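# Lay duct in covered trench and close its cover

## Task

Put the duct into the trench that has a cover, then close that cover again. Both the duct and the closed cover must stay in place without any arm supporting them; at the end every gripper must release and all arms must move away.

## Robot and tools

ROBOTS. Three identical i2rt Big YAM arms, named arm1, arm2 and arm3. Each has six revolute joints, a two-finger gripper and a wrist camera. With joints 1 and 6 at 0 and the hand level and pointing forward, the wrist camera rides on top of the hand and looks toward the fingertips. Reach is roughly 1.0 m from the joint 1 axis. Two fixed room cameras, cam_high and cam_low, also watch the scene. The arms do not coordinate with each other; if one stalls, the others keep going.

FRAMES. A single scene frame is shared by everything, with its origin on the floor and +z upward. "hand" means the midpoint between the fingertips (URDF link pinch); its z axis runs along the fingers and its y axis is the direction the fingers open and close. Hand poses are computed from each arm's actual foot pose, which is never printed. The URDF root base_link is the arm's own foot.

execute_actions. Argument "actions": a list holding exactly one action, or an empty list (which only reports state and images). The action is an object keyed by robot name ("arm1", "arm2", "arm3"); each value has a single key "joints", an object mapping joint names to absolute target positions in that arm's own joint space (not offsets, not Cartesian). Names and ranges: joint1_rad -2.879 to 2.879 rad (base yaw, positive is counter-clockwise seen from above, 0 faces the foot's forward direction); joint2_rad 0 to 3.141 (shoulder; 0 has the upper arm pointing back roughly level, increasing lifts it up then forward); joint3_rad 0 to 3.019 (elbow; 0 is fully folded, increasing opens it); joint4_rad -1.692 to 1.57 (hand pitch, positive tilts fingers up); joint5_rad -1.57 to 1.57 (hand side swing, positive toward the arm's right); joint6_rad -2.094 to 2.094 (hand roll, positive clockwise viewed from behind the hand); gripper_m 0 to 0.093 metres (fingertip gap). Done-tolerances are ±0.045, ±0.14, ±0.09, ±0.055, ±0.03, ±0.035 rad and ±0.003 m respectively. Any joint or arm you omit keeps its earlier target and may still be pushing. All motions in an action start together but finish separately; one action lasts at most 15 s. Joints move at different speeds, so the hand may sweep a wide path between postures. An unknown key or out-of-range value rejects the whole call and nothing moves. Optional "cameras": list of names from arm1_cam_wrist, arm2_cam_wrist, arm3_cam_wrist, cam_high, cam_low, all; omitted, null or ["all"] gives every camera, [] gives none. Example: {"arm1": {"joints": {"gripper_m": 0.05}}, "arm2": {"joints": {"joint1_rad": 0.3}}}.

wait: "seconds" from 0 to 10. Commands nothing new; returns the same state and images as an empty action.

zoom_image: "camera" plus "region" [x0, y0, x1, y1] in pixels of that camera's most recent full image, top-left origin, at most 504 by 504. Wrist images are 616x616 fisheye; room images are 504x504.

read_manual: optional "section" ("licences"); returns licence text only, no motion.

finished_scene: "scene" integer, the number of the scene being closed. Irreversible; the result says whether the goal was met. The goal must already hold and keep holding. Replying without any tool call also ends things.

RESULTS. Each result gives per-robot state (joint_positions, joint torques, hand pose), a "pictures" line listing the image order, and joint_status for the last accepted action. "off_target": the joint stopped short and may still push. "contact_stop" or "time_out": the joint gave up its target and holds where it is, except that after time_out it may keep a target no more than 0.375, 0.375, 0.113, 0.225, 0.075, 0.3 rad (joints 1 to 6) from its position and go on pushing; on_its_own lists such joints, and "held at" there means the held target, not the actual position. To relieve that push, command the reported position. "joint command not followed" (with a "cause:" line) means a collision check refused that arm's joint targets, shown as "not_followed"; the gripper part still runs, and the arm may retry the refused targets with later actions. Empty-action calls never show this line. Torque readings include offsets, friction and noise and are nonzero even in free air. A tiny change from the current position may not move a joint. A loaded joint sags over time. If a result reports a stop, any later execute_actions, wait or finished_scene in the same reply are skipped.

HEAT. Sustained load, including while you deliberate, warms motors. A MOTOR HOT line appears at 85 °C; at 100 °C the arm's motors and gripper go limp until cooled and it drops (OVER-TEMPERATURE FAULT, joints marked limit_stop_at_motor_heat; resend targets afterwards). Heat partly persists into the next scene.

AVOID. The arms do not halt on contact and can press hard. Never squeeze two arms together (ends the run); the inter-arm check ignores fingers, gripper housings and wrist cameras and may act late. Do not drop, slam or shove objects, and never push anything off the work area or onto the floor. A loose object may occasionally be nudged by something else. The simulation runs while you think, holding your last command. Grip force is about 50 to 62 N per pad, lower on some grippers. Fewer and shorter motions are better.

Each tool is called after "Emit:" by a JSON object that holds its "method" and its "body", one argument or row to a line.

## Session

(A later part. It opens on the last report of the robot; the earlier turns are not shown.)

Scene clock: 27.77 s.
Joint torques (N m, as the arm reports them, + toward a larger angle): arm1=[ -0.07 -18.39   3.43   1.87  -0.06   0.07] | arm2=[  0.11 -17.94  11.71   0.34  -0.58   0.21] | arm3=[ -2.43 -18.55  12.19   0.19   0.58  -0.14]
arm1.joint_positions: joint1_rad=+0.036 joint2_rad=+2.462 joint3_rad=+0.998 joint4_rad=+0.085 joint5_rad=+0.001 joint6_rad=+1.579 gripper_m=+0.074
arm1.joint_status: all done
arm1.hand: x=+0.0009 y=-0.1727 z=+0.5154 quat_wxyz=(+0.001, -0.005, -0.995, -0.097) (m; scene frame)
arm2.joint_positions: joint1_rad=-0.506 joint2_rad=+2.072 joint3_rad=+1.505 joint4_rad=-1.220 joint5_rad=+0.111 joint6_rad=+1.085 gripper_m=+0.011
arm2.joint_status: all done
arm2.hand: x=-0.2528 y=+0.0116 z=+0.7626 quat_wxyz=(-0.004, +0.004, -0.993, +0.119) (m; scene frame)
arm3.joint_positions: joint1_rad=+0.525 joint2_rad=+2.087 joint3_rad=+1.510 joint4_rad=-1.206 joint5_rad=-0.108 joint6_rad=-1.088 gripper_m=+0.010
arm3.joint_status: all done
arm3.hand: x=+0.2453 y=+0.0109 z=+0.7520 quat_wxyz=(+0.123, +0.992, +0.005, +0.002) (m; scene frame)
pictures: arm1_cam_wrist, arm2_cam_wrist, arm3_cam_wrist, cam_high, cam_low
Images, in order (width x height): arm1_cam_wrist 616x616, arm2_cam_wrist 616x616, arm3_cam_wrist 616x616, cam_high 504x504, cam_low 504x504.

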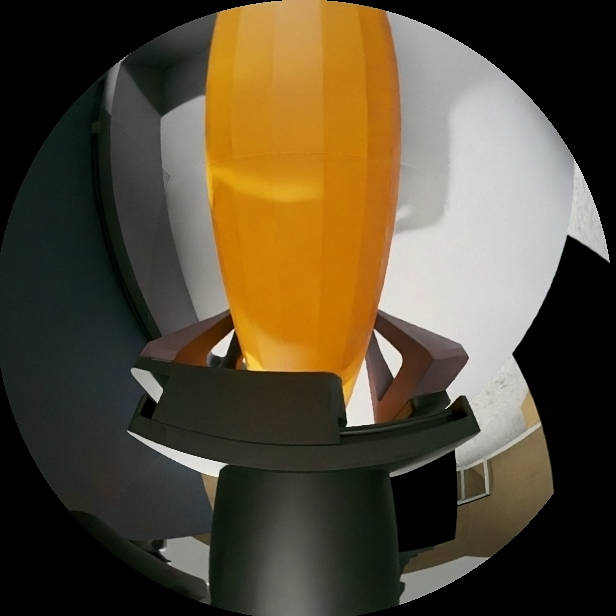

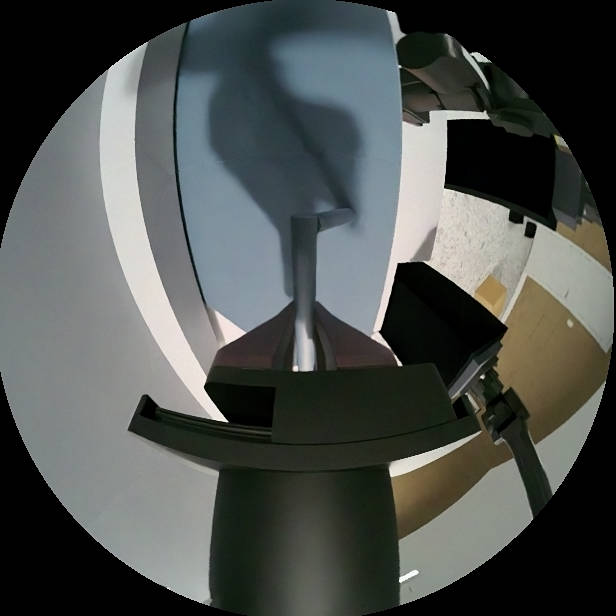

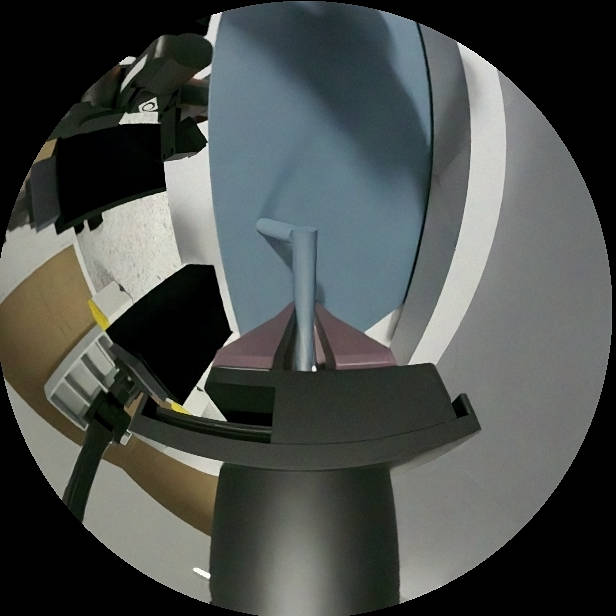

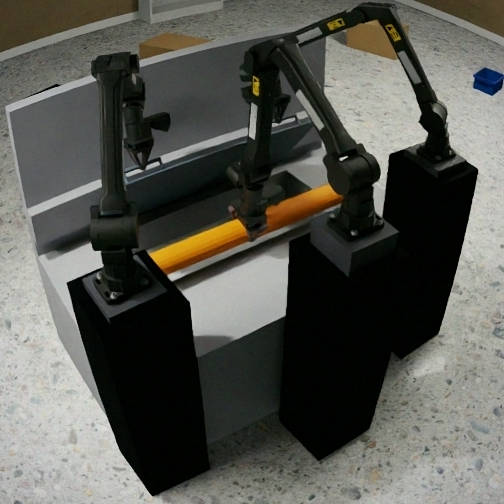

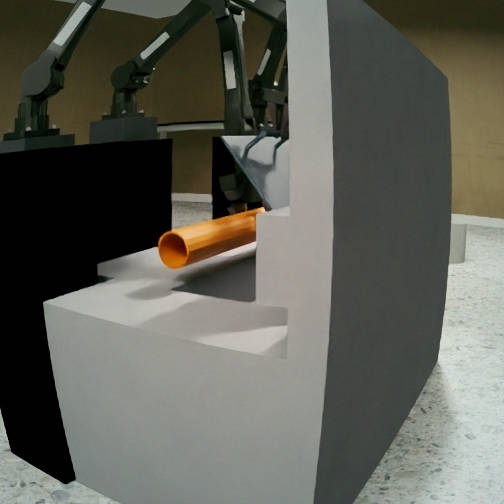

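Emit:
{"method": "execute_actions", "body": {
  "actions": [
    {"arm1":{"joints":{"joint2_rad":2.51,"joint3_rad":1.256,"joint4_rad":-0.065}}}
  ],
  "cameras": ["arm1_cam_wrist","cam_low","cam_high"]
}}

Scene clock: 29.73 s.
Joint torques (N m, as the arm reports them, + toward a larger angle): arm1=[  0.09 -22.01   4.99   0.82  -0.08   0.04] | arm2=[  0.84 -17.96  11.72   0.21  -0.59   0.23] | arm3=[ -2.38 -18.54  12.14   0.24   0.57  -0.13]
arm1.joint_positions: joint1_rad=+0.036 joint2_rad=+2.533 joint3_rad=+1.246 joint4_rad=-0.061 joint5_rad=+0.001 joint6_rad=+1.579 gripper_m=+0.074
arm1.joint_status: all done
arm1.hand: x=+0.0010 y=-0.0869 z=+0.5060 quat_wxyz=(+0.001, -0.006, -0.994, -0.112) (m; scene frame)
arm2.joint_positions: joint1_rad=-0.506 joint2_rad=+2.073 joint3_rad=+1.505 joint4_rad=-1.221 joint5_rad=+0.110 joint6_rad=+1.085 gripper_m=+0.011
arm2.joint_status: not commanded
arm2.hand: x=-0.2528 y=+0.0116 z=+0.7626 quat_wxyz=(-0.003, +0.004, -0.993, +0.119) (m; scene frame)
arm3.joint_positions: joint1_rad=+0.526 joint2_rad=+2.087 joint3_rad=+1.511 joint4_rad=-1.207 joint5_rad=-0.107 joint6_rad=-1.088 gripper_m=+0.010
arm3.joint_status: not commanded
arm3.hand: x=+0.2452 y=+0.0108 z=+0.7519 quat_wxyz=(+0.123, +0.992, +0.005, +0.003) (m; scene frame)
pictures: arm1_cam_wrist, cam_high, cam_low
Images, in order (width x height): arm1_cam_wrist 616x616, cam_high 504x504, cam_low 504x504.

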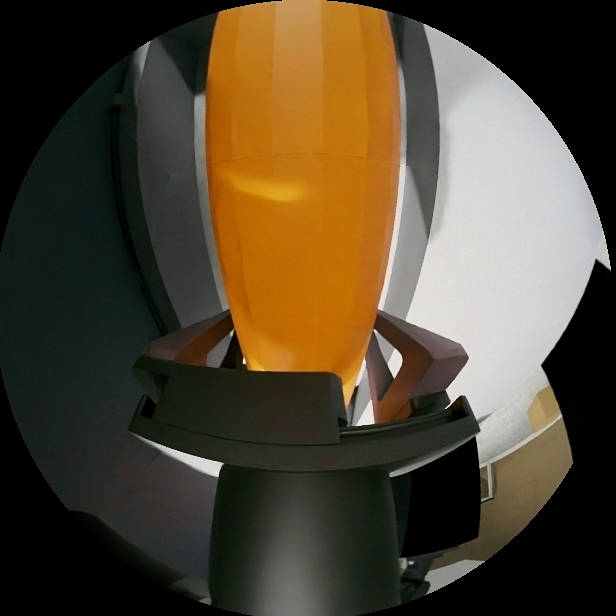

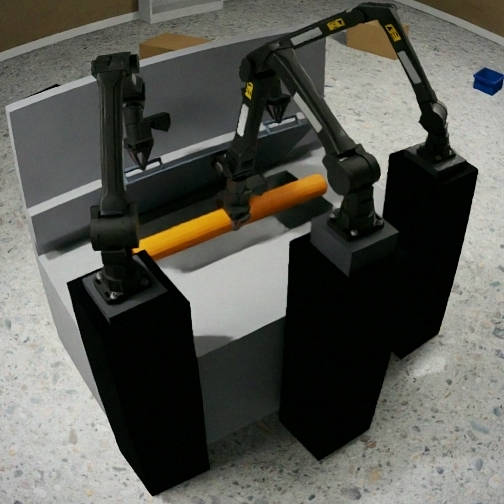

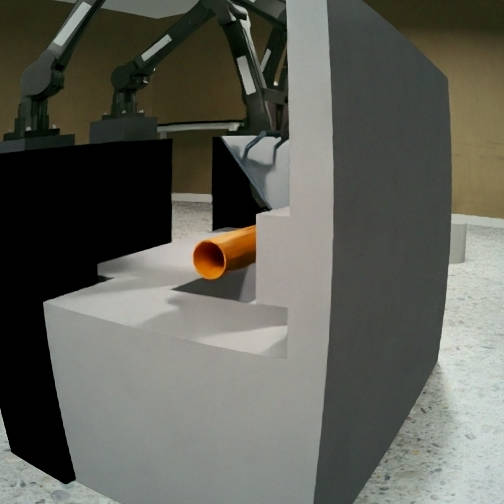

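Emit:
{"method": "zoom_image", "body": {
  "camera": "cam_high",
  "region": [100, 140, 360, 300]
}}

Emit:
{"method": "zoom_image", "body": {
  "camera": "cam_low",
  "region": [130, 200, 300, 330]
}}

Region (100, 140, 360, 300) of cam_high's 504x504 image, scaled by 1.938, with more detail than that image has; it fills the top 310 rows of this view, and the rest is white.

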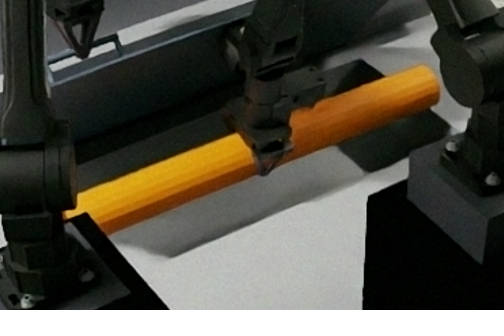

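Region (130, 200, 300, 330) of cam_low's 504x504 image, scaled by 2.965, with more detail than that image has; it fills the top 385 rows of this view, and the rest is white.

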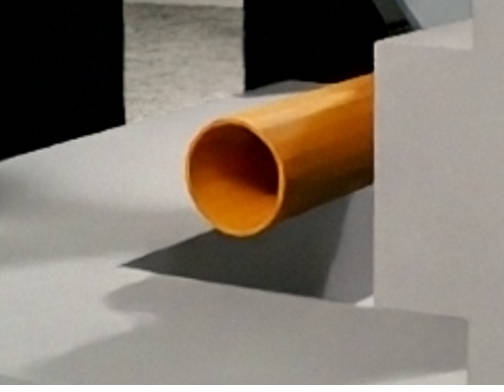

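Emit:
{"method": "zoom_image", "body": {
  "camera": "cam_high",
  "region": [260, 155, 350, 245]
}}

Emit:
{"method": "zoom_image", "body": {
  "camera": "cam_high",
  "region": [60, 200, 200, 300]
}}

Region (260, 155, 350, 245) of cam_high's 504x504 image, scaled by 5.600, with more detail than that image has.

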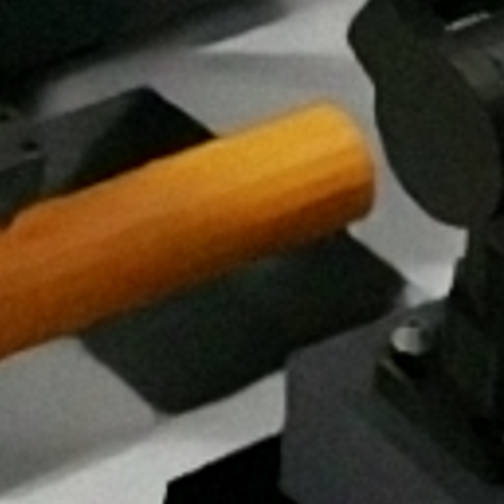

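Region (60, 200, 200, 300) of cam_high's 504x504 image, scaled by 3.600, with more detail than that image has; it fills the top 360 rows of this view, and the rest is white.

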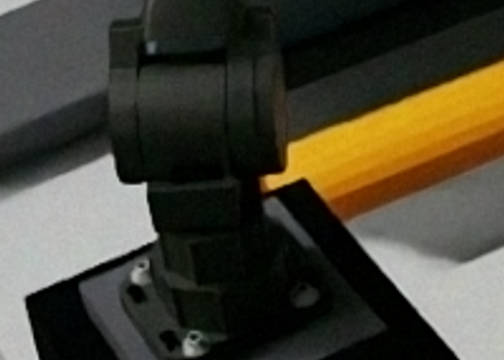

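Emit:
{"method": "execute_actions", "body": {
  "actions": [
    {"arm1":{"joints":{"joint1_rad":0.068,"joint2_rad":2.63,"joint3_rad":1.34,"joint6_rad":1.60}}}
  ],
  "cameras": ["arm1_cam_wrist","cam_low","cam_high"]
}}

Emit:
{"method": "zoom_image", "body": {
  "camera": "cam_high",
  "region": [260, 155, 350, 245]
}}

Emit:
{"method": "zoom_image", "body": {
  "camera": "cam_low",
  "region": [130, 200, 300, 330]
}}

Scene clock: 36.10 s.
Joint torques (N m, as the arm reports them, + toward a larger angle): arm1=[ -0.07 -21.51   5.54   0.76  -0.07   0.05] | arm2=[  1.14 -18.11  11.56   0.27  -0.65   0.24] | arm3=[ -2.35 -18.53  12.18   0.22   0.56  -0.14]
arm1.joint_positions: joint1_rad=+0.065 joint2_rad=+2.650 joint3_rad=+1.320 joint4_rad=-0.064 joint5_rad=+0.001 joint6_rad=+1.594 gripper_m=+0.074
arm1.joint_status: all done
arm1.hand: x=-0.0143 y=-0.0971 z=+0.4578 quat_wxyz=(+0.003, +0.002, -0.996, -0.089) (m; scene frame)
arm2.joint_positions: joint1_rad=-0.506 joint2_rad=+2.073 joint3_rad=+1.505 joint4_rad=-1.221 joint5_rad=+0.110 joint6_rad=+1.085 gripper_m=+0.011
arm2.joint_status: not commanded
arm2.hand: x=-0.2528 y=+0.0116 z=+0.7626 quat_wxyz=(-0.003, +0.004, -0.993, +0.119) (m; scene frame)
arm3.joint_positions: joint1_rad=+0.526 joint2_rad=+2.087 joint3_rad=+1.511 joint4_rad=-1.207 joint5_rad=-0.107 joint6_rad=-1.088 gripper_m=+0.010
arm3.joint_status: not commanded
arm3.hand: x=+0.2452 y=+0.0108 z=+0.7519 quat_wxyz=(+0.123, +0.992, +0.005, +0.003) (m; scene frame)
pictures: arm1_cam_wrist, cam_high, cam_low
Images, in order (width x height): arm1_cam_wrist 616x616, cam_high 504x504, cam_low 504x504.

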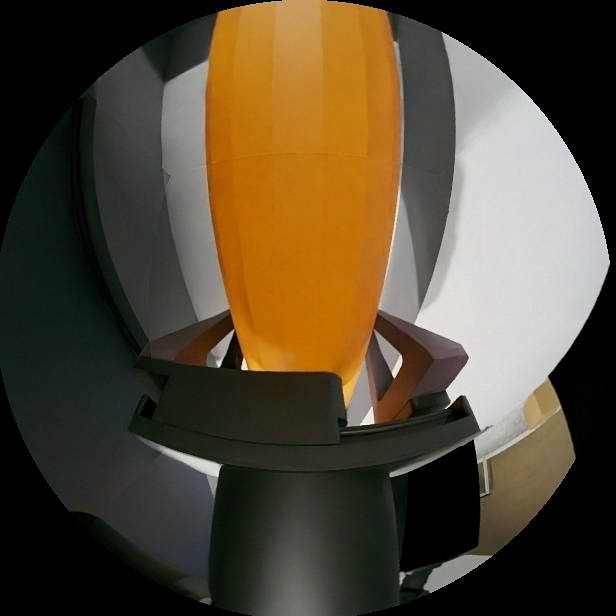

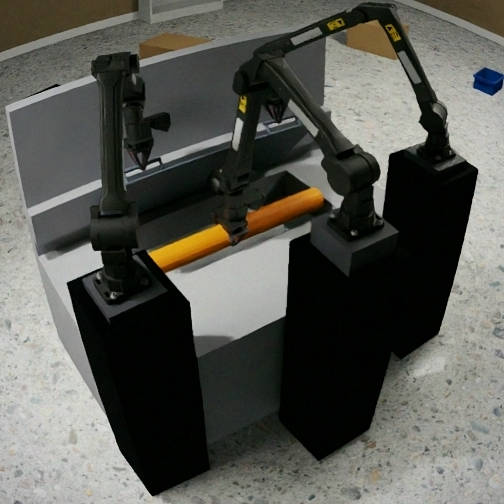

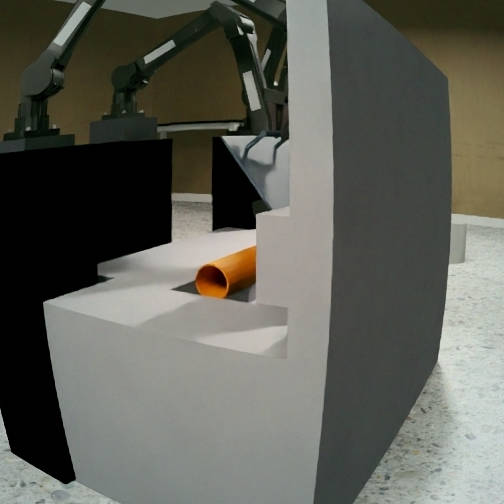

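Region (260, 155, 350, 245) of cam_high's 504x504 image, scaled by 5.600, with more detail than that image has.

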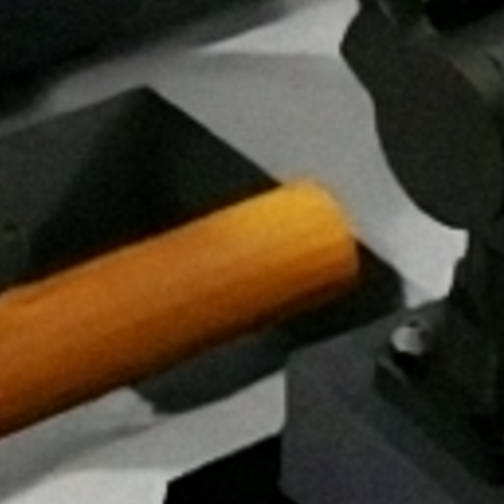

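Region (130, 200, 300, 330) of cam_low's 504x504 image, scaled by 2.965, with more detail than that image has; it fills the top 385 rows of this view, and the rest is white.

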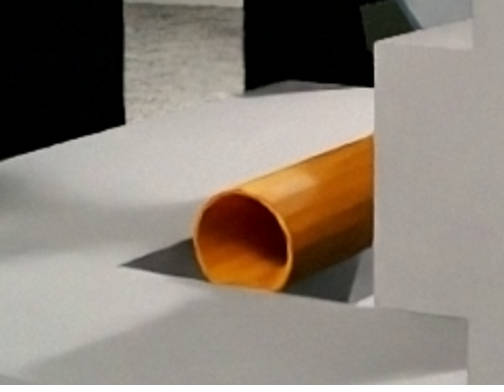

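Emit:
{"method": "execute_actions", "body": {
  "actions": [
    {"arm1":{"joints":{"joint2_rad":2.872,"joint3_rad":1.597,"joint4_rad":-0.112}}}
  ],
  "cameras": ["arm1_cam_wrist","cam_high"]
}}

Scene clock: 37.93 s.
Joint torques (N m, as the arm reports them, + toward a larger angle): arm1=[ -0.37 -22.88   6.37   0.71  -0.07   0.02] | arm2=[  0.66 -17.93  11.88   0.28  -0.59   0.24] | arm3=[ -2.41 -18.46  12.18   0.21   0.57  -0.14]
arm1.joint_positions: joint1_rad=+0.065 joint2_rad=+2.890 joint3_rad=+1.568 joint4_rad=-0.108 joint5_rad=+0.001 joint6_rad=+1.595 gripper_m=+0.074
arm1.joint_status: all done
arm1.hand: x=-0.0148 y=-0.0858 z=+0.3663 quat_wxyz=(+0.003, +0.001, -0.997, -0.071) (m; scene frame)
arm2.joint_positions: joint1_rad=-0.506 joint2_rad=+2.073 joint3_rad=+1.505 joint4_rad=-1.221 joint5_rad=+0.110 joint6_rad=+1.085 gripper_m=+0.011
arm2.joint_status: not commanded
arm2.hand: x=-0.2528 y=+0.0116 z=+0.7626 quat_wxyz=(-0.003, +0.004, -0.993, +0.119) (m; scene frame)
arm3.joint_positions: joint1_rad=+0.526 joint2_rad=+2.087 joint3_rad=+1.511 joint4_rad=-1.207 joint5_rad=-0.107 joint6_rad=-1.088 gripper_m=+0.010
arm3.joint_status: not commanded
arm3.hand: x=+0.2452 y=+0.0108 z=+0.7519 quat_wxyz=(+0.123, +0.992, +0.005, +0.003) (m; scene frame)
pictures: arm1_cam_wrist, cam_high
Images, in order (width x height): arm1_cam_wrist 616x616, cam_high 504x504.

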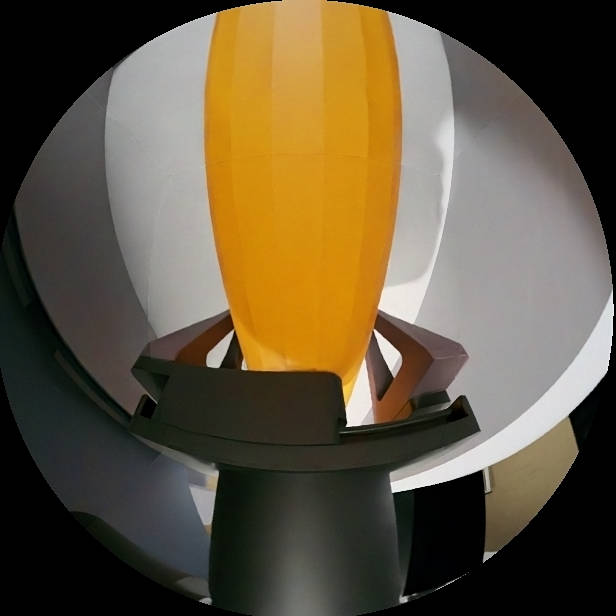

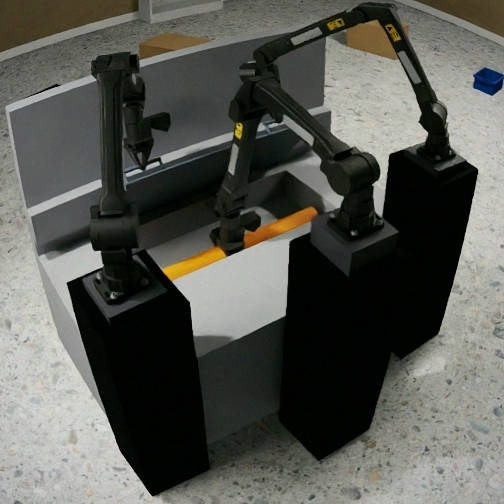

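Emit:
{"method": "execute_actions", "body": {
  "actions": [
    {"arm1":{"joints":{"joint2_rad":2.885,"gripper_m":0.089}}}
  ],
  "cameras": ["arm1_cam_wrist"]
}}

Scene clock: 39.40 s.
Joint torques (N m, as the arm reports them, + toward a larger angle): arm1=[ -0.41 -21.47   5.64   0.69  -0.05   0.04] | arm2=[  0.64 -18.45  11.77   0.07  -0.57   0.18] | arm3=[ -2.4  -18.52  12.18   0.23   0.57  -0.14]
arm1.joint_positions: joint1_rad=+0.065 joint2_rad=+2.890 joint3_rad=+1.579 joint4_rad=-0.108 joint5_rad=+0.001 joint6_rad=+1.595 gripper_m=+0.089
arm1.joint_status: all done
arm1.hand: x=-0.0150 y=-0.0788 z=+0.3678 quat_wxyz=(+0.003, +0.001, -0.997, -0.077) (m; scene frame)
arm2.joint_positions: joint1_rad=-0.506 joint2_rad=+2.073 joint3_rad=+1.505 joint4_rad=-1.221 joint5_rad=+0.110 joint6_rad=+1.085 gripper_m=+0.011
arm2.joint_status: not commanded
arm2.hand: x=-0.2528 y=+0.0116 z=+0.7626 quat_wxyz=(-0.003, +0.004, -0.993, +0.119) (m; scene frame)
arm3.joint_positions: joint1_rad=+0.526 joint2_rad=+2.087 joint3_rad=+1.511 joint4_rad=-1.207 joint5_rad=-0.107 joint6_rad=-1.088 gripper_m=+0.010
arm3.joint_status: not commanded
arm3.hand: x=+0.2452 y=+0.0108 z=+0.7519 quat_wxyz=(+0.123, +0.992, +0.005, +0.003) (m; scene frame)
pictures: arm1_cam_wrist
Images, in order (width x height): arm1_cam_wrist 616x616.

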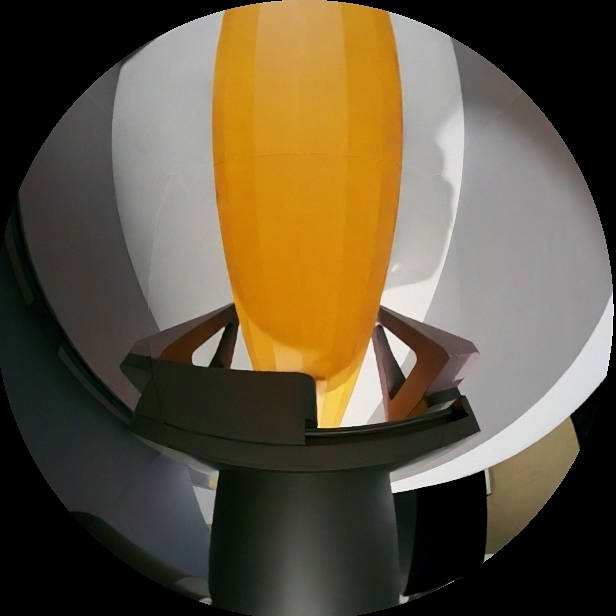

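Emit:
{"method": "execute_actions", "body": {
  "actions": [
    {"arm1":{"joints":{"joint2_rad":2.34,"joint3_rad":1.12,"joint4_rad":-0.2}}}
  ],
  "cameras": ["arm1_cam_wrist","cam_high"]
}}

Scene clock: 42.13 s.
Joint torques (N m, as the arm reports them, + toward a larger angle): arm1=[ -0.54 -19.81   4.74   0.46  -0.07   0.04] | arm2=[  0.4  -18.46  11.36   0.22  -0.42   0.27] | arm3=[ -2.05 -18.66  11.87   0.26   0.35  -0.13]
arm1.joint_positions: joint1_rad=+0.065 joint2_rad=+2.355 joint3_rad=+1.119 joint4_rad=-0.192 joint5_rad=+0.001 joint6_rad=+1.596 gripper_m=+0.089
arm1.joint_status: all done
arm1.hand: x=-0.0133 y=-0.1224 z=+0.5673 quat_wxyz=(+0.003, +0.001, -0.997, -0.072) (m; scene frame)
arm2.joint_positions: joint1_rad=-0.506 joint2_rad=+2.073 joint3_rad=+1.510 joint4_rad=-1.223 joint5_rad=+0.105 joint6_rad=+1.085 gripper_m=+0.011
arm2.joint_status: not commanded
arm2.hand: x=-0.2529 y=+0.0136 z=+0.7637 quat_wxyz=(-0.002, +0.004, -0.993, +0.116) (m; scene frame)
arm3.joint_positions: joint1_rad=+0.526 joint2_rad=+2.088 joint3_rad=+1.516 joint4_rad=-1.209 joint5_rad=-0.102 joint6_rad=-1.089 gripper_m=+0.010
arm3.joint_status: not commanded
arm3.hand: x=+0.2451 y=+0.0129 z=+0.7529 quat_wxyz=(+0.121, +0.993, +0.006, +0.004) (m; scene frame)
pictures: arm1_cam_wrist, cam_high
Images, in order (width x height): arm1_cam_wrist 616x616, cam_high 504x504.

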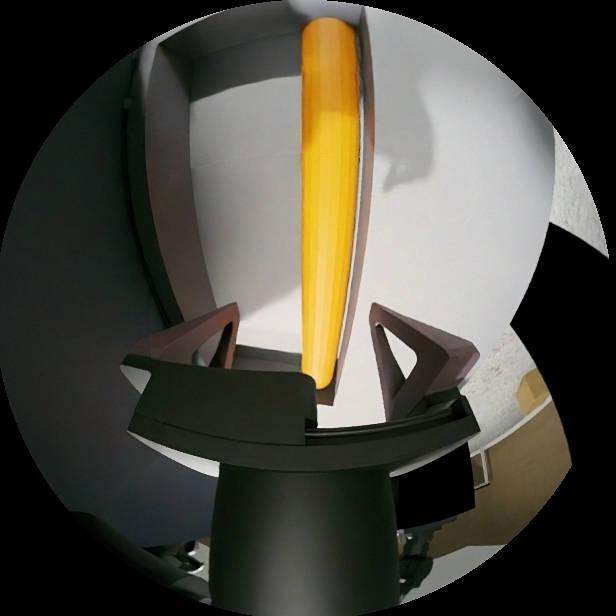

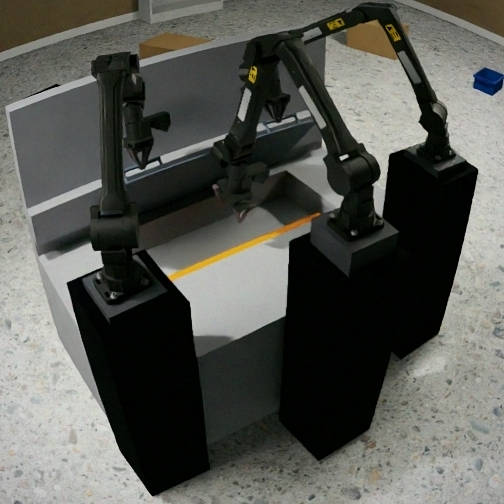

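Emit:
{"method": "execute_actions", "body": {
  "actions": [
    {"arm1":{"joints":{"joint1_rad":0.04,"joint2_rad":1.72,"joint3_rad":0.5,"joint4_rad":-0.33}},"arm2":{"joints":{"joint1_rad":-0.595,"joint2_rad":1.93,"joint3_rad":1.175,"joint4_rad":-0.815,"joint5_rad":0.035,"joint6_rad":0.99}},"arm3":{"joints":{"joint1_rad":0.615,"joint2_rad":1.943,"joint3_rad":1.18,"joint4_rad":-0.803,"joint5_rad":-0.035,"joint6_rad":-0.99}}}
  ],
  "cameras": ["cam_high"]
}}

Emit:
{"method": "execute_actions", "body": {
  "actions": [
    {"arm2":{"joints":{"joint1_rad":-0.716,"joint2_rad":1.93,"joint3_rad":0.88,"joint4_rad":-0.335,"joint5_rad":-0.12,"joint6_rad":0.876}},"arm3":{"joints":{"joint1_rad":0.736,"joint2_rad":1.943,"joint3_rad":0.885,"joint4_rad":-0.323,"joint5_rad":0.12,"joint6_rad":-0.876}}}
  ],
  "cameras": ["arm1_cam_wrist","cam_low"]
}}

Scene clock: 44.33 s.
Joint torques (N m, as the arm reports them, + toward a larger angle): arm1=[ -1.05 -11.92   4.43   0.06  -0.07   0.06] | arm2=[  1.61 -18.65   6.16   0.9   -0.32   0.24] | arm3=[ -2.39 -18.92   6.64   0.85   0.29  -0.08]
arm1.joint_positions: joint1_rad=+0.047 joint2_rad=+1.735 joint3_rad=+0.500 joint4_rad=-0.320 joint5_rad=+0.001 joint6_rad=+1.596 gripper_m=+0.089
arm1.joint_status: all done
arm1.hand: x=-0.0021 y=-0.3396 z=+0.7073 quat_wxyz=(+0.001, -0.008, -1.000, -0.008) (m; scene frame)
arm2.joint_positions: joint1_rad=-0.612 joint2_rad=+1.997 joint3_rad=+1.155 joint4_rad=-0.839 joint5_rad=+0.045 joint6_rad=+0.977 gripper_m=+0.011
arm2.joint_status: all done
arm2.hand: x=-0.2506 y=-0.0670 z=+0.6947 quat_wxyz=(+0.006, +0.001, -0.998, +0.056) (m; scene frame)
arm3.joint_positions: joint1_rad=+0.632 joint2_rad=+2.011 joint3_rad=+1.156 joint4_rad=-0.820 joint5_rad=-0.044 joint6_rad=-0.983 gripper_m=+0.010
arm3.joint_status: all done
arm3.hand: x=+0.2449 y=-0.0700 z=+0.6857 quat_wxyz=(+0.060, +0.998, +0.010, +0.011) (m; scene frame)
pictures: cam_high
Images, in order (width x height): cam_high 504x504.

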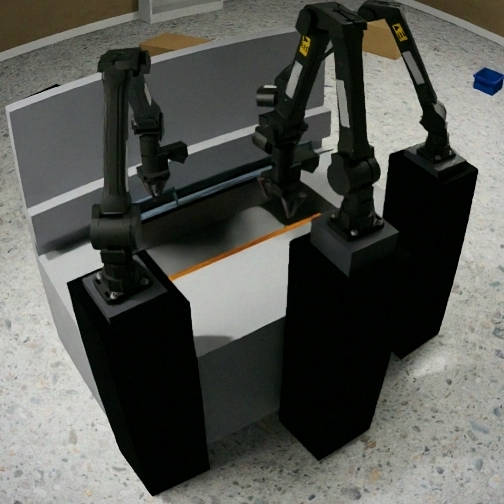

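Scene clock: 45.47 s.
Joint torques (N m, as the arm reports them, + toward a larger angle): arm1=[ -1.   -11.49   4.54   0.17  -0.07   0.05] | arm2=[  1.33 -16.35   3.87   1.04  -0.5    0.1 ] | arm3=[ -1.4  -16.41   3.82   0.95   0.55   0.  ]
arm1.joint_positions: joint1_rad=+0.047 joint2_rad=+1.735 joint3_rad=+0.500 joint4_rad=-0.320 joint5_rad=+0.001 joint6_rad=+1.596 gripper_m=+0.089
arm1.joint_status: not commanded
arm1.hand: x=-0.0021 y=-0.3396 z=+0.7073 quat_wxyz=(+0.001, -0.008, -1.000, -0.008) (m; scene frame)
arm2.joint_positions: joint1_rad=-0.721 joint2_rad=+1.984 joint3_rad=+0.879 joint4_rad=-0.348 joint5_rad=-0.105 joint6_rad=+0.869 gripper_m=+0.011
arm2.joint_status: all done
arm2.hand: x=-0.2496 y=-0.1052 z=+0.6419 quat_wxyz=(-0.003, +0.003, -0.997, -0.081) (m; scene frame)
arm3.joint_positions: joint1_rad=+0.741 joint2_rad=+1.999 joint3_rad=+0.881 joint4_rad=-0.331 joint5_rad=+0.107 joint6_rad=-0.874 gripper_m=+0.010
arm3.joint_status: all done
arm3.hand: x=+0.2454 y=-0.1095 z=+0.6347 quat_wxyz=(-0.077, +0.997, +0.008, +0.000) (m; scene frame)
pictures: arm1_cam_wrist, cam_low
Images, in order (width x height): arm1_cam_wrist 616x616, cam_low 504x504.

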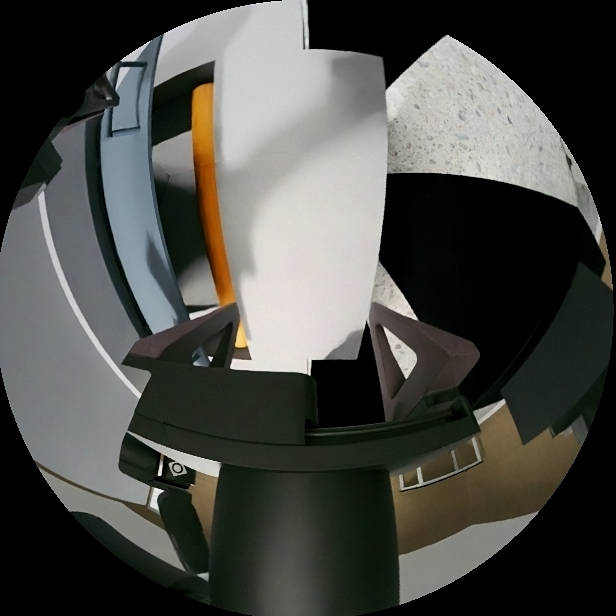

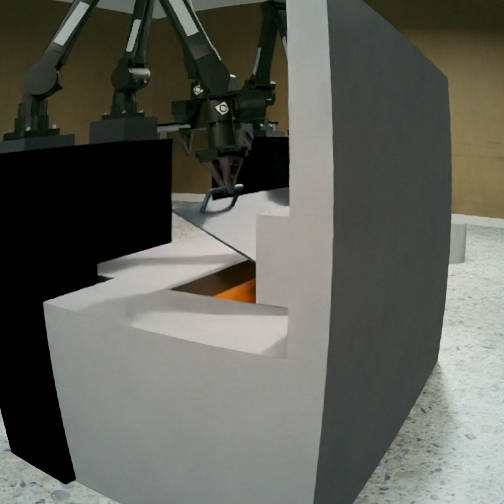

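Emit:
{"method": "execute_actions", "body": {
  "actions": [
    {"arm2":{"joints":{"joint1_rad":-0.85,"joint2_rad":2.14,"joint3_rad":0.735,"joint4_rad":0.17,"joint5_rad":-0.31,"joint6_rad":0.78}},"arm3":{"joints":{"joint1_rad":0.87,"joint2_rad":2.153,"joint3_rad":0.74,"joint4_rad":0.182,"joint5_rad":0.31,"joint6_rad":-0.78}}}
  ],
  "cameras": []
}}

Emit:
{"method": "execute_actions", "body": {
  "actions": [
    {"arm2":{"joints":{"joint1_rad":-0.952,"joint2_rad":2.435,"joint3_rad":0.743,"joint4_rad":0.585,"joint5_rad":-0.508,"joint6_rad":0.746}},"arm3":{"joints":{"joint1_rad":0.973,"joint2_rad":2.447,"joint3_rad":0.748,"joint4_rad":0.596,"joint5_rad":0.51,"joint6_rad":-0.743}}}
  ],
  "cameras": ["cam_low"]
}}

Scene clock: 47.13 s.
Joint torques (N m, as the arm reports them, + toward a larger angle): arm1=[ -1.35 -11.27   4.5    0.12  -0.07   0.05] | arm2=[ -0.37 -14.53   1.38   1.98  -0.81   0.13] | arm3=[ -0.82 -14.3    1.11   2.09   0.86  -0.02]
arm1.joint_positions: joint1_rad=+0.047 joint2_rad=+1.735 joint3_rad=+0.500 joint4_rad=-0.320 joint5_rad=+0.001 joint6_rad=+1.596 gripper_m=+0.089
arm1.joint_status: not commanded
arm1.hand: x=-0.0021 y=-0.3396 z=+0.7073 quat_wxyz=(+0.001, -0.008, -1.000, -0.008) (m; scene frame)
arm2.joint_positions: joint1_rad=-0.848 joint2_rad=+2.174 joint3_rad=+0.739 joint4_rad=+0.140 joint5_rad=-0.291 joint6_rad=+0.768 gripper_m=+0.011
arm2.joint_status: all done
arm2.hand: x=-0.2483 y=-0.1366 z=+0.5722 quat_wxyz=(-0.007, +0.007, -0.980, -0.200) (m; scene frame)
arm3.joint_positions: joint1_rad=+0.867 joint2_rad=+2.188 joint3_rad=+0.743 joint4_rad=+0.153 joint5_rad=+0.292 joint6_rad=-0.774 gripper_m=+0.010
arm3.joint_status: all done
arm3.hand: x=+0.2462 y=-0.1426 z=+0.5662 quat_wxyz=(-0.195, +0.981, +0.004, -0.003) (m; scene frame)
pictures: none
No camera images: the call's "cameras" was empty. Leave "cameras" out to get every camera's image.

Scene clock: 48.23 s.
Joint torques (N m, as the arm reports them, + toward a larger angle): arm1=[ -1.26 -11.37   4.51   0.11  -0.08   0.03] | arm2=[ -0.49 -13.3   -0.89   2.62  -1.24   0.1 ] | arm3=[ -0.92 -14.4   -1.26   3.03   1.39  -0.02]
arm1.joint_positions: joint1_rad=+0.047 joint2_rad=+1.735 joint3_rad=+0.500 joint4_rad=-0.320 joint5_rad=+0.001 joint6_rad=+1.596 gripper_m=+0.089
arm1.joint_status: not commanded
arm1.hand: x=-0.0021 y=-0.3396 z=+0.7073 quat_wxyz=(+0.001, -0.008, -1.000, -0.008) (m; scene frame)
arm2.joint_positions: joint1_rad=-0.952 joint2_rad=+2.465 joint3_rad=+0.752 joint4_rad=+0.542 joint5_rad=-0.479 joint6_rad=+0.729 gripper_m=+0.011
arm2.joint_status: all done
arm2.hand: x=-0.2472 y=-0.1514 z=+0.5041 quat_wxyz=(-0.008, +0.005, -0.952, -0.304) (m; scene frame)
arm3.joint_positions: joint1_rad=+0.971 joint2_rad=+2.477 joint3_rad=+0.757 joint4_rad=+0.549 joint5_rad=+0.482 joint6_rad=-0.734 gripper_m=+0.010
arm3.joint_status: all done
arm3.hand: x=+0.2469 y=-0.1584 z=+0.4990 quat_wxyz=(-0.299, +0.954, +0.006, -0.004) (m; scene frame)
pictures: cam_low
Images, in order (width x height): cam_low 504x504.

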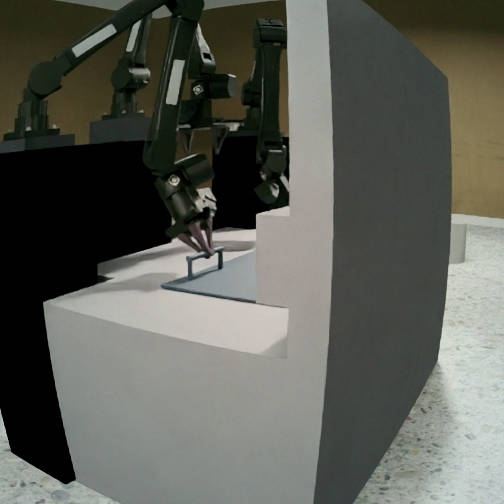

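Emit:
{"method": "execute_actions", "body": {
  "actions": [
    {"arm2":{"joints":{"joint4_rad":0.56,"joint5_rad":-0.49,"gripper_m":0.055}},"arm3":{"joints":{"joint4_rad":0.567,"joint5_rad":0.492,"gripper_m":0.055}}}
  ],
  "cameras": ["arm2_cam_wrist","arm3_cam_wrist"]
}}

Scene clock: 49.13 s.
Joint torques (N m, as the arm reports them, + toward a larger angle): arm1=[ -1.31 -11.69   4.52   0.04  -0.11   0.04] | arm2=[  0.49 -13.21  -0.43   1.51  -0.39   0.03] | arm3=[ -0.85 -13.72  -0.8    1.81   0.34  -0.01]
arm1.joint_positions: joint1_rad=+0.047 joint2_rad=+1.735 joint3_rad=+0.500 joint4_rad=-0.320 joint5_rad=+0.001 joint6_rad=+1.596 gripper_m=+0.089
arm1.joint_status: not commanded
arm1.hand: x=-0.0021 y=-0.3396 z=+0.7073 quat_wxyz=(+0.001, -0.008, -1.000, -0.008) (m; scene frame)
arm2.joint_positions: joint1_rad=-0.952 joint2_rad=+2.463 joint3_rad=+0.749 joint4_rad=+0.543 joint5_rad=-0.486 joint6_rad=+0.736 gripper_m=+0.055
arm2.joint_status: all done
arm2.hand: x=-0.2486 y=-0.1510 z=+0.5054 quat_wxyz=(-0.005, +0.002, -0.952, -0.307) (m; scene frame)
arm3.joint_positions: joint1_rad=+0.971 joint2_rad=+2.470 joint3_rad=+0.752 joint4_rad=+0.551 joint5_rad=+0.490 joint6_rad=-0.735 gripper_m=+0.055
arm3.joint_status: all done
arm3.hand: x=+0.2477 y=-0.1575 z=+0.5023 quat_wxyz=(-0.303, +0.953, +0.005, -0.003) (m; scene frame)
pictures: arm2_cam_wrist, arm3_cam_wrist
Images, in order (width x height): arm2_cam_wrist 616x616, arm3_cam_wrist 616x616.

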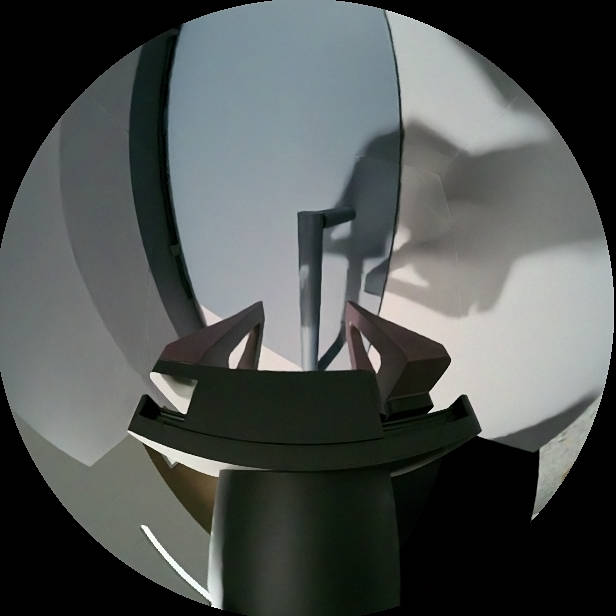

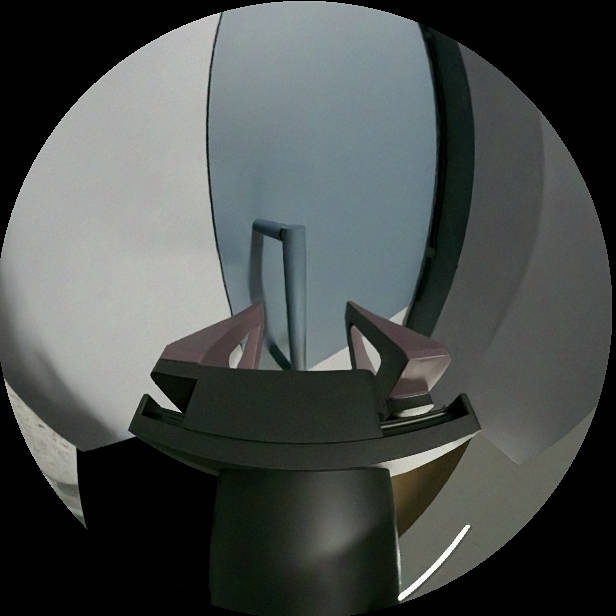

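Emit:
{"method": "execute_actions", "body": {
  "actions": [
    {"arm2":{"joints":{"joint1_rad":-1.02,"joint2_rad":1.95,"joint3_rad":0.52,"joint4_rad":0.12}},"arm3":{"joints":{"joint1_rad":1.04,"joint2_rad":1.96,"joint3_rad":0.52,"joint4_rad":0.12}}}
  ]
}}

Scene clock: 51.37 s.
Joint torques (N m, as the arm reports them, + toward a larger angle): arm1=[ -1.13 -11.32   4.52   0.1   -0.06   0.05] | arm2=[ -0.13 -10.01   1.63   0.22  -0.38   0.06] | arm3=[-1.12 -9.79  1.66  0.44  0.32 -0.02]
arm1.joint_positions: joint1_rad=+0.047 joint2_rad=+1.735 joint3_rad=+0.500 joint4_rad=-0.320 joint5_rad=+0.001 joint6_rad=+1.596 gripper_m=+0.089
arm1.joint_status: not commanded
arm1.hand: x=-0.0021 y=-0.3396 z=+0.7073 quat_wxyz=(+0.001, -0.008, -1.000, -0.008) (m; scene frame)
arm2.joint_positions: joint1_rad=-1.019 joint2_rad=+1.959 joint3_rad=+0.519 joint4_rad=+0.130 joint5_rad=-0.487 joint6_rad=+0.738 gripper_m=+0.055
arm2.joint_status: all done
arm2.hand: x=-0.2785 y=-0.2009 z=+0.6339 quat_wxyz=(+0.040, -0.048, -0.961, -0.269) (m; scene frame)
arm3.joint_positions: joint1_rad=+1.041 joint2_rad=+1.963 joint3_rad=+0.517 joint4_rad=+0.132 joint5_rad=+0.491 joint6_rad=-0.736 gripper_m=+0.055
arm3.joint_status: all done
arm3.hand: x=+0.2779 y=-0.2068 z=+0.6325 quat_wxyz=(-0.263, +0.962, +0.058, +0.045) (m; scene frame)
pictures: arm1_cam_wrist, arm2_cam_wrist, arm3_cam_wrist, cam_high, cam_low
Images, in order (width x height): arm1_cam_wrist 616x616, arm2_cam_wrist 616x616, arm3_cam_wrist 616x616, cam_high 504x504, cam_low 504x504.

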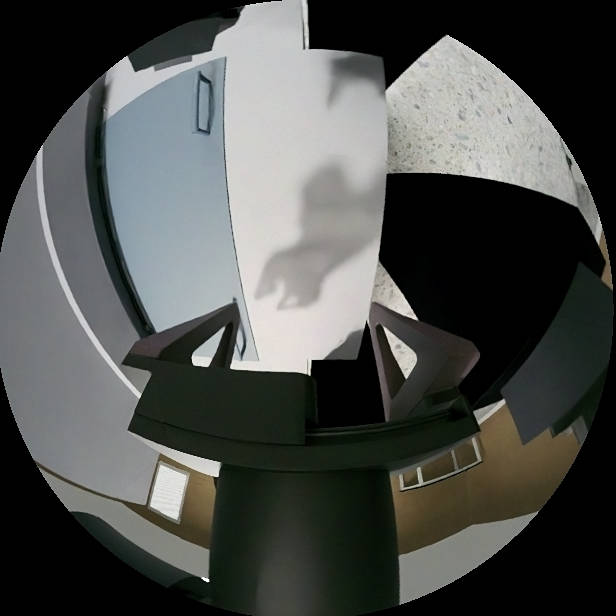

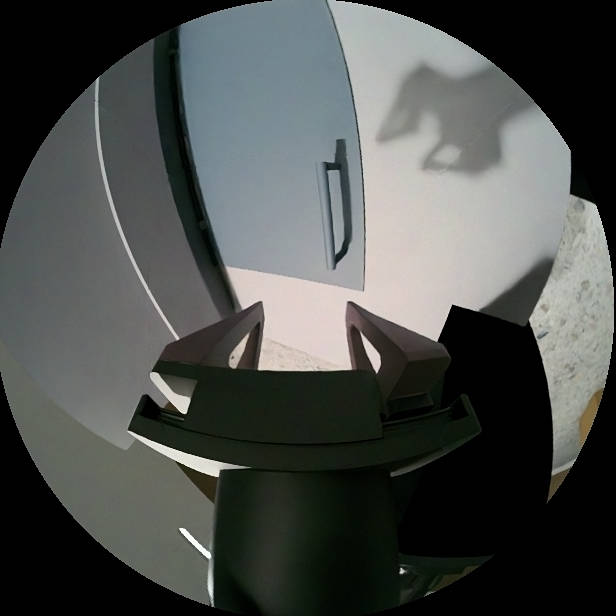

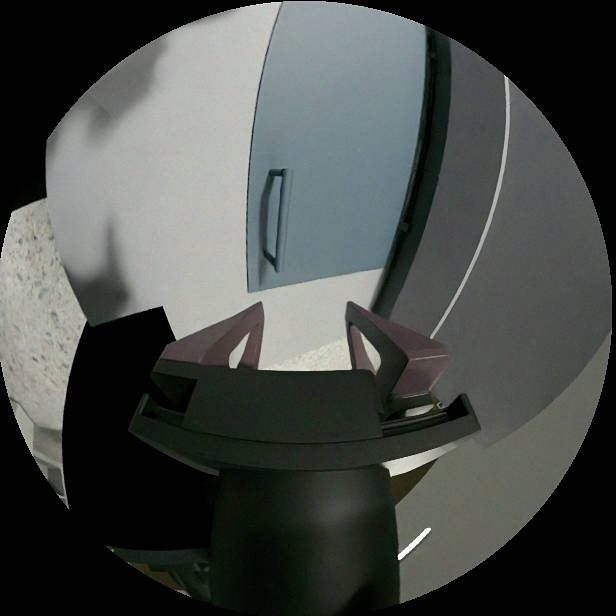

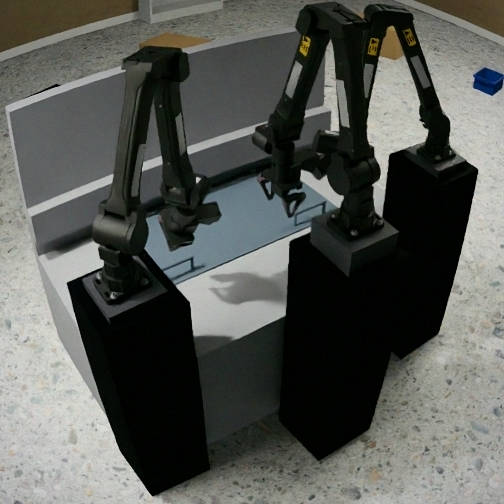

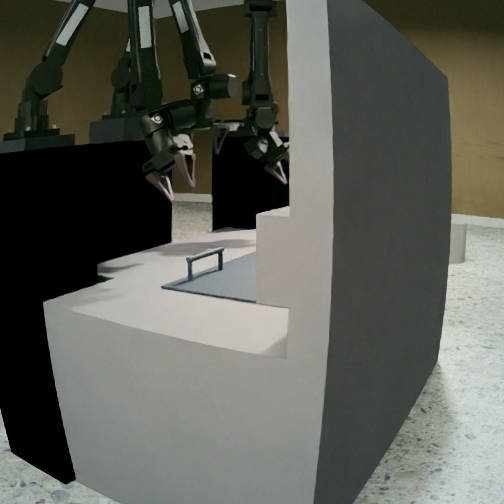

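Emit:
{"method": "finished_scene", "body": {
  "scene": 2
}}

The scene is finished: the task was done.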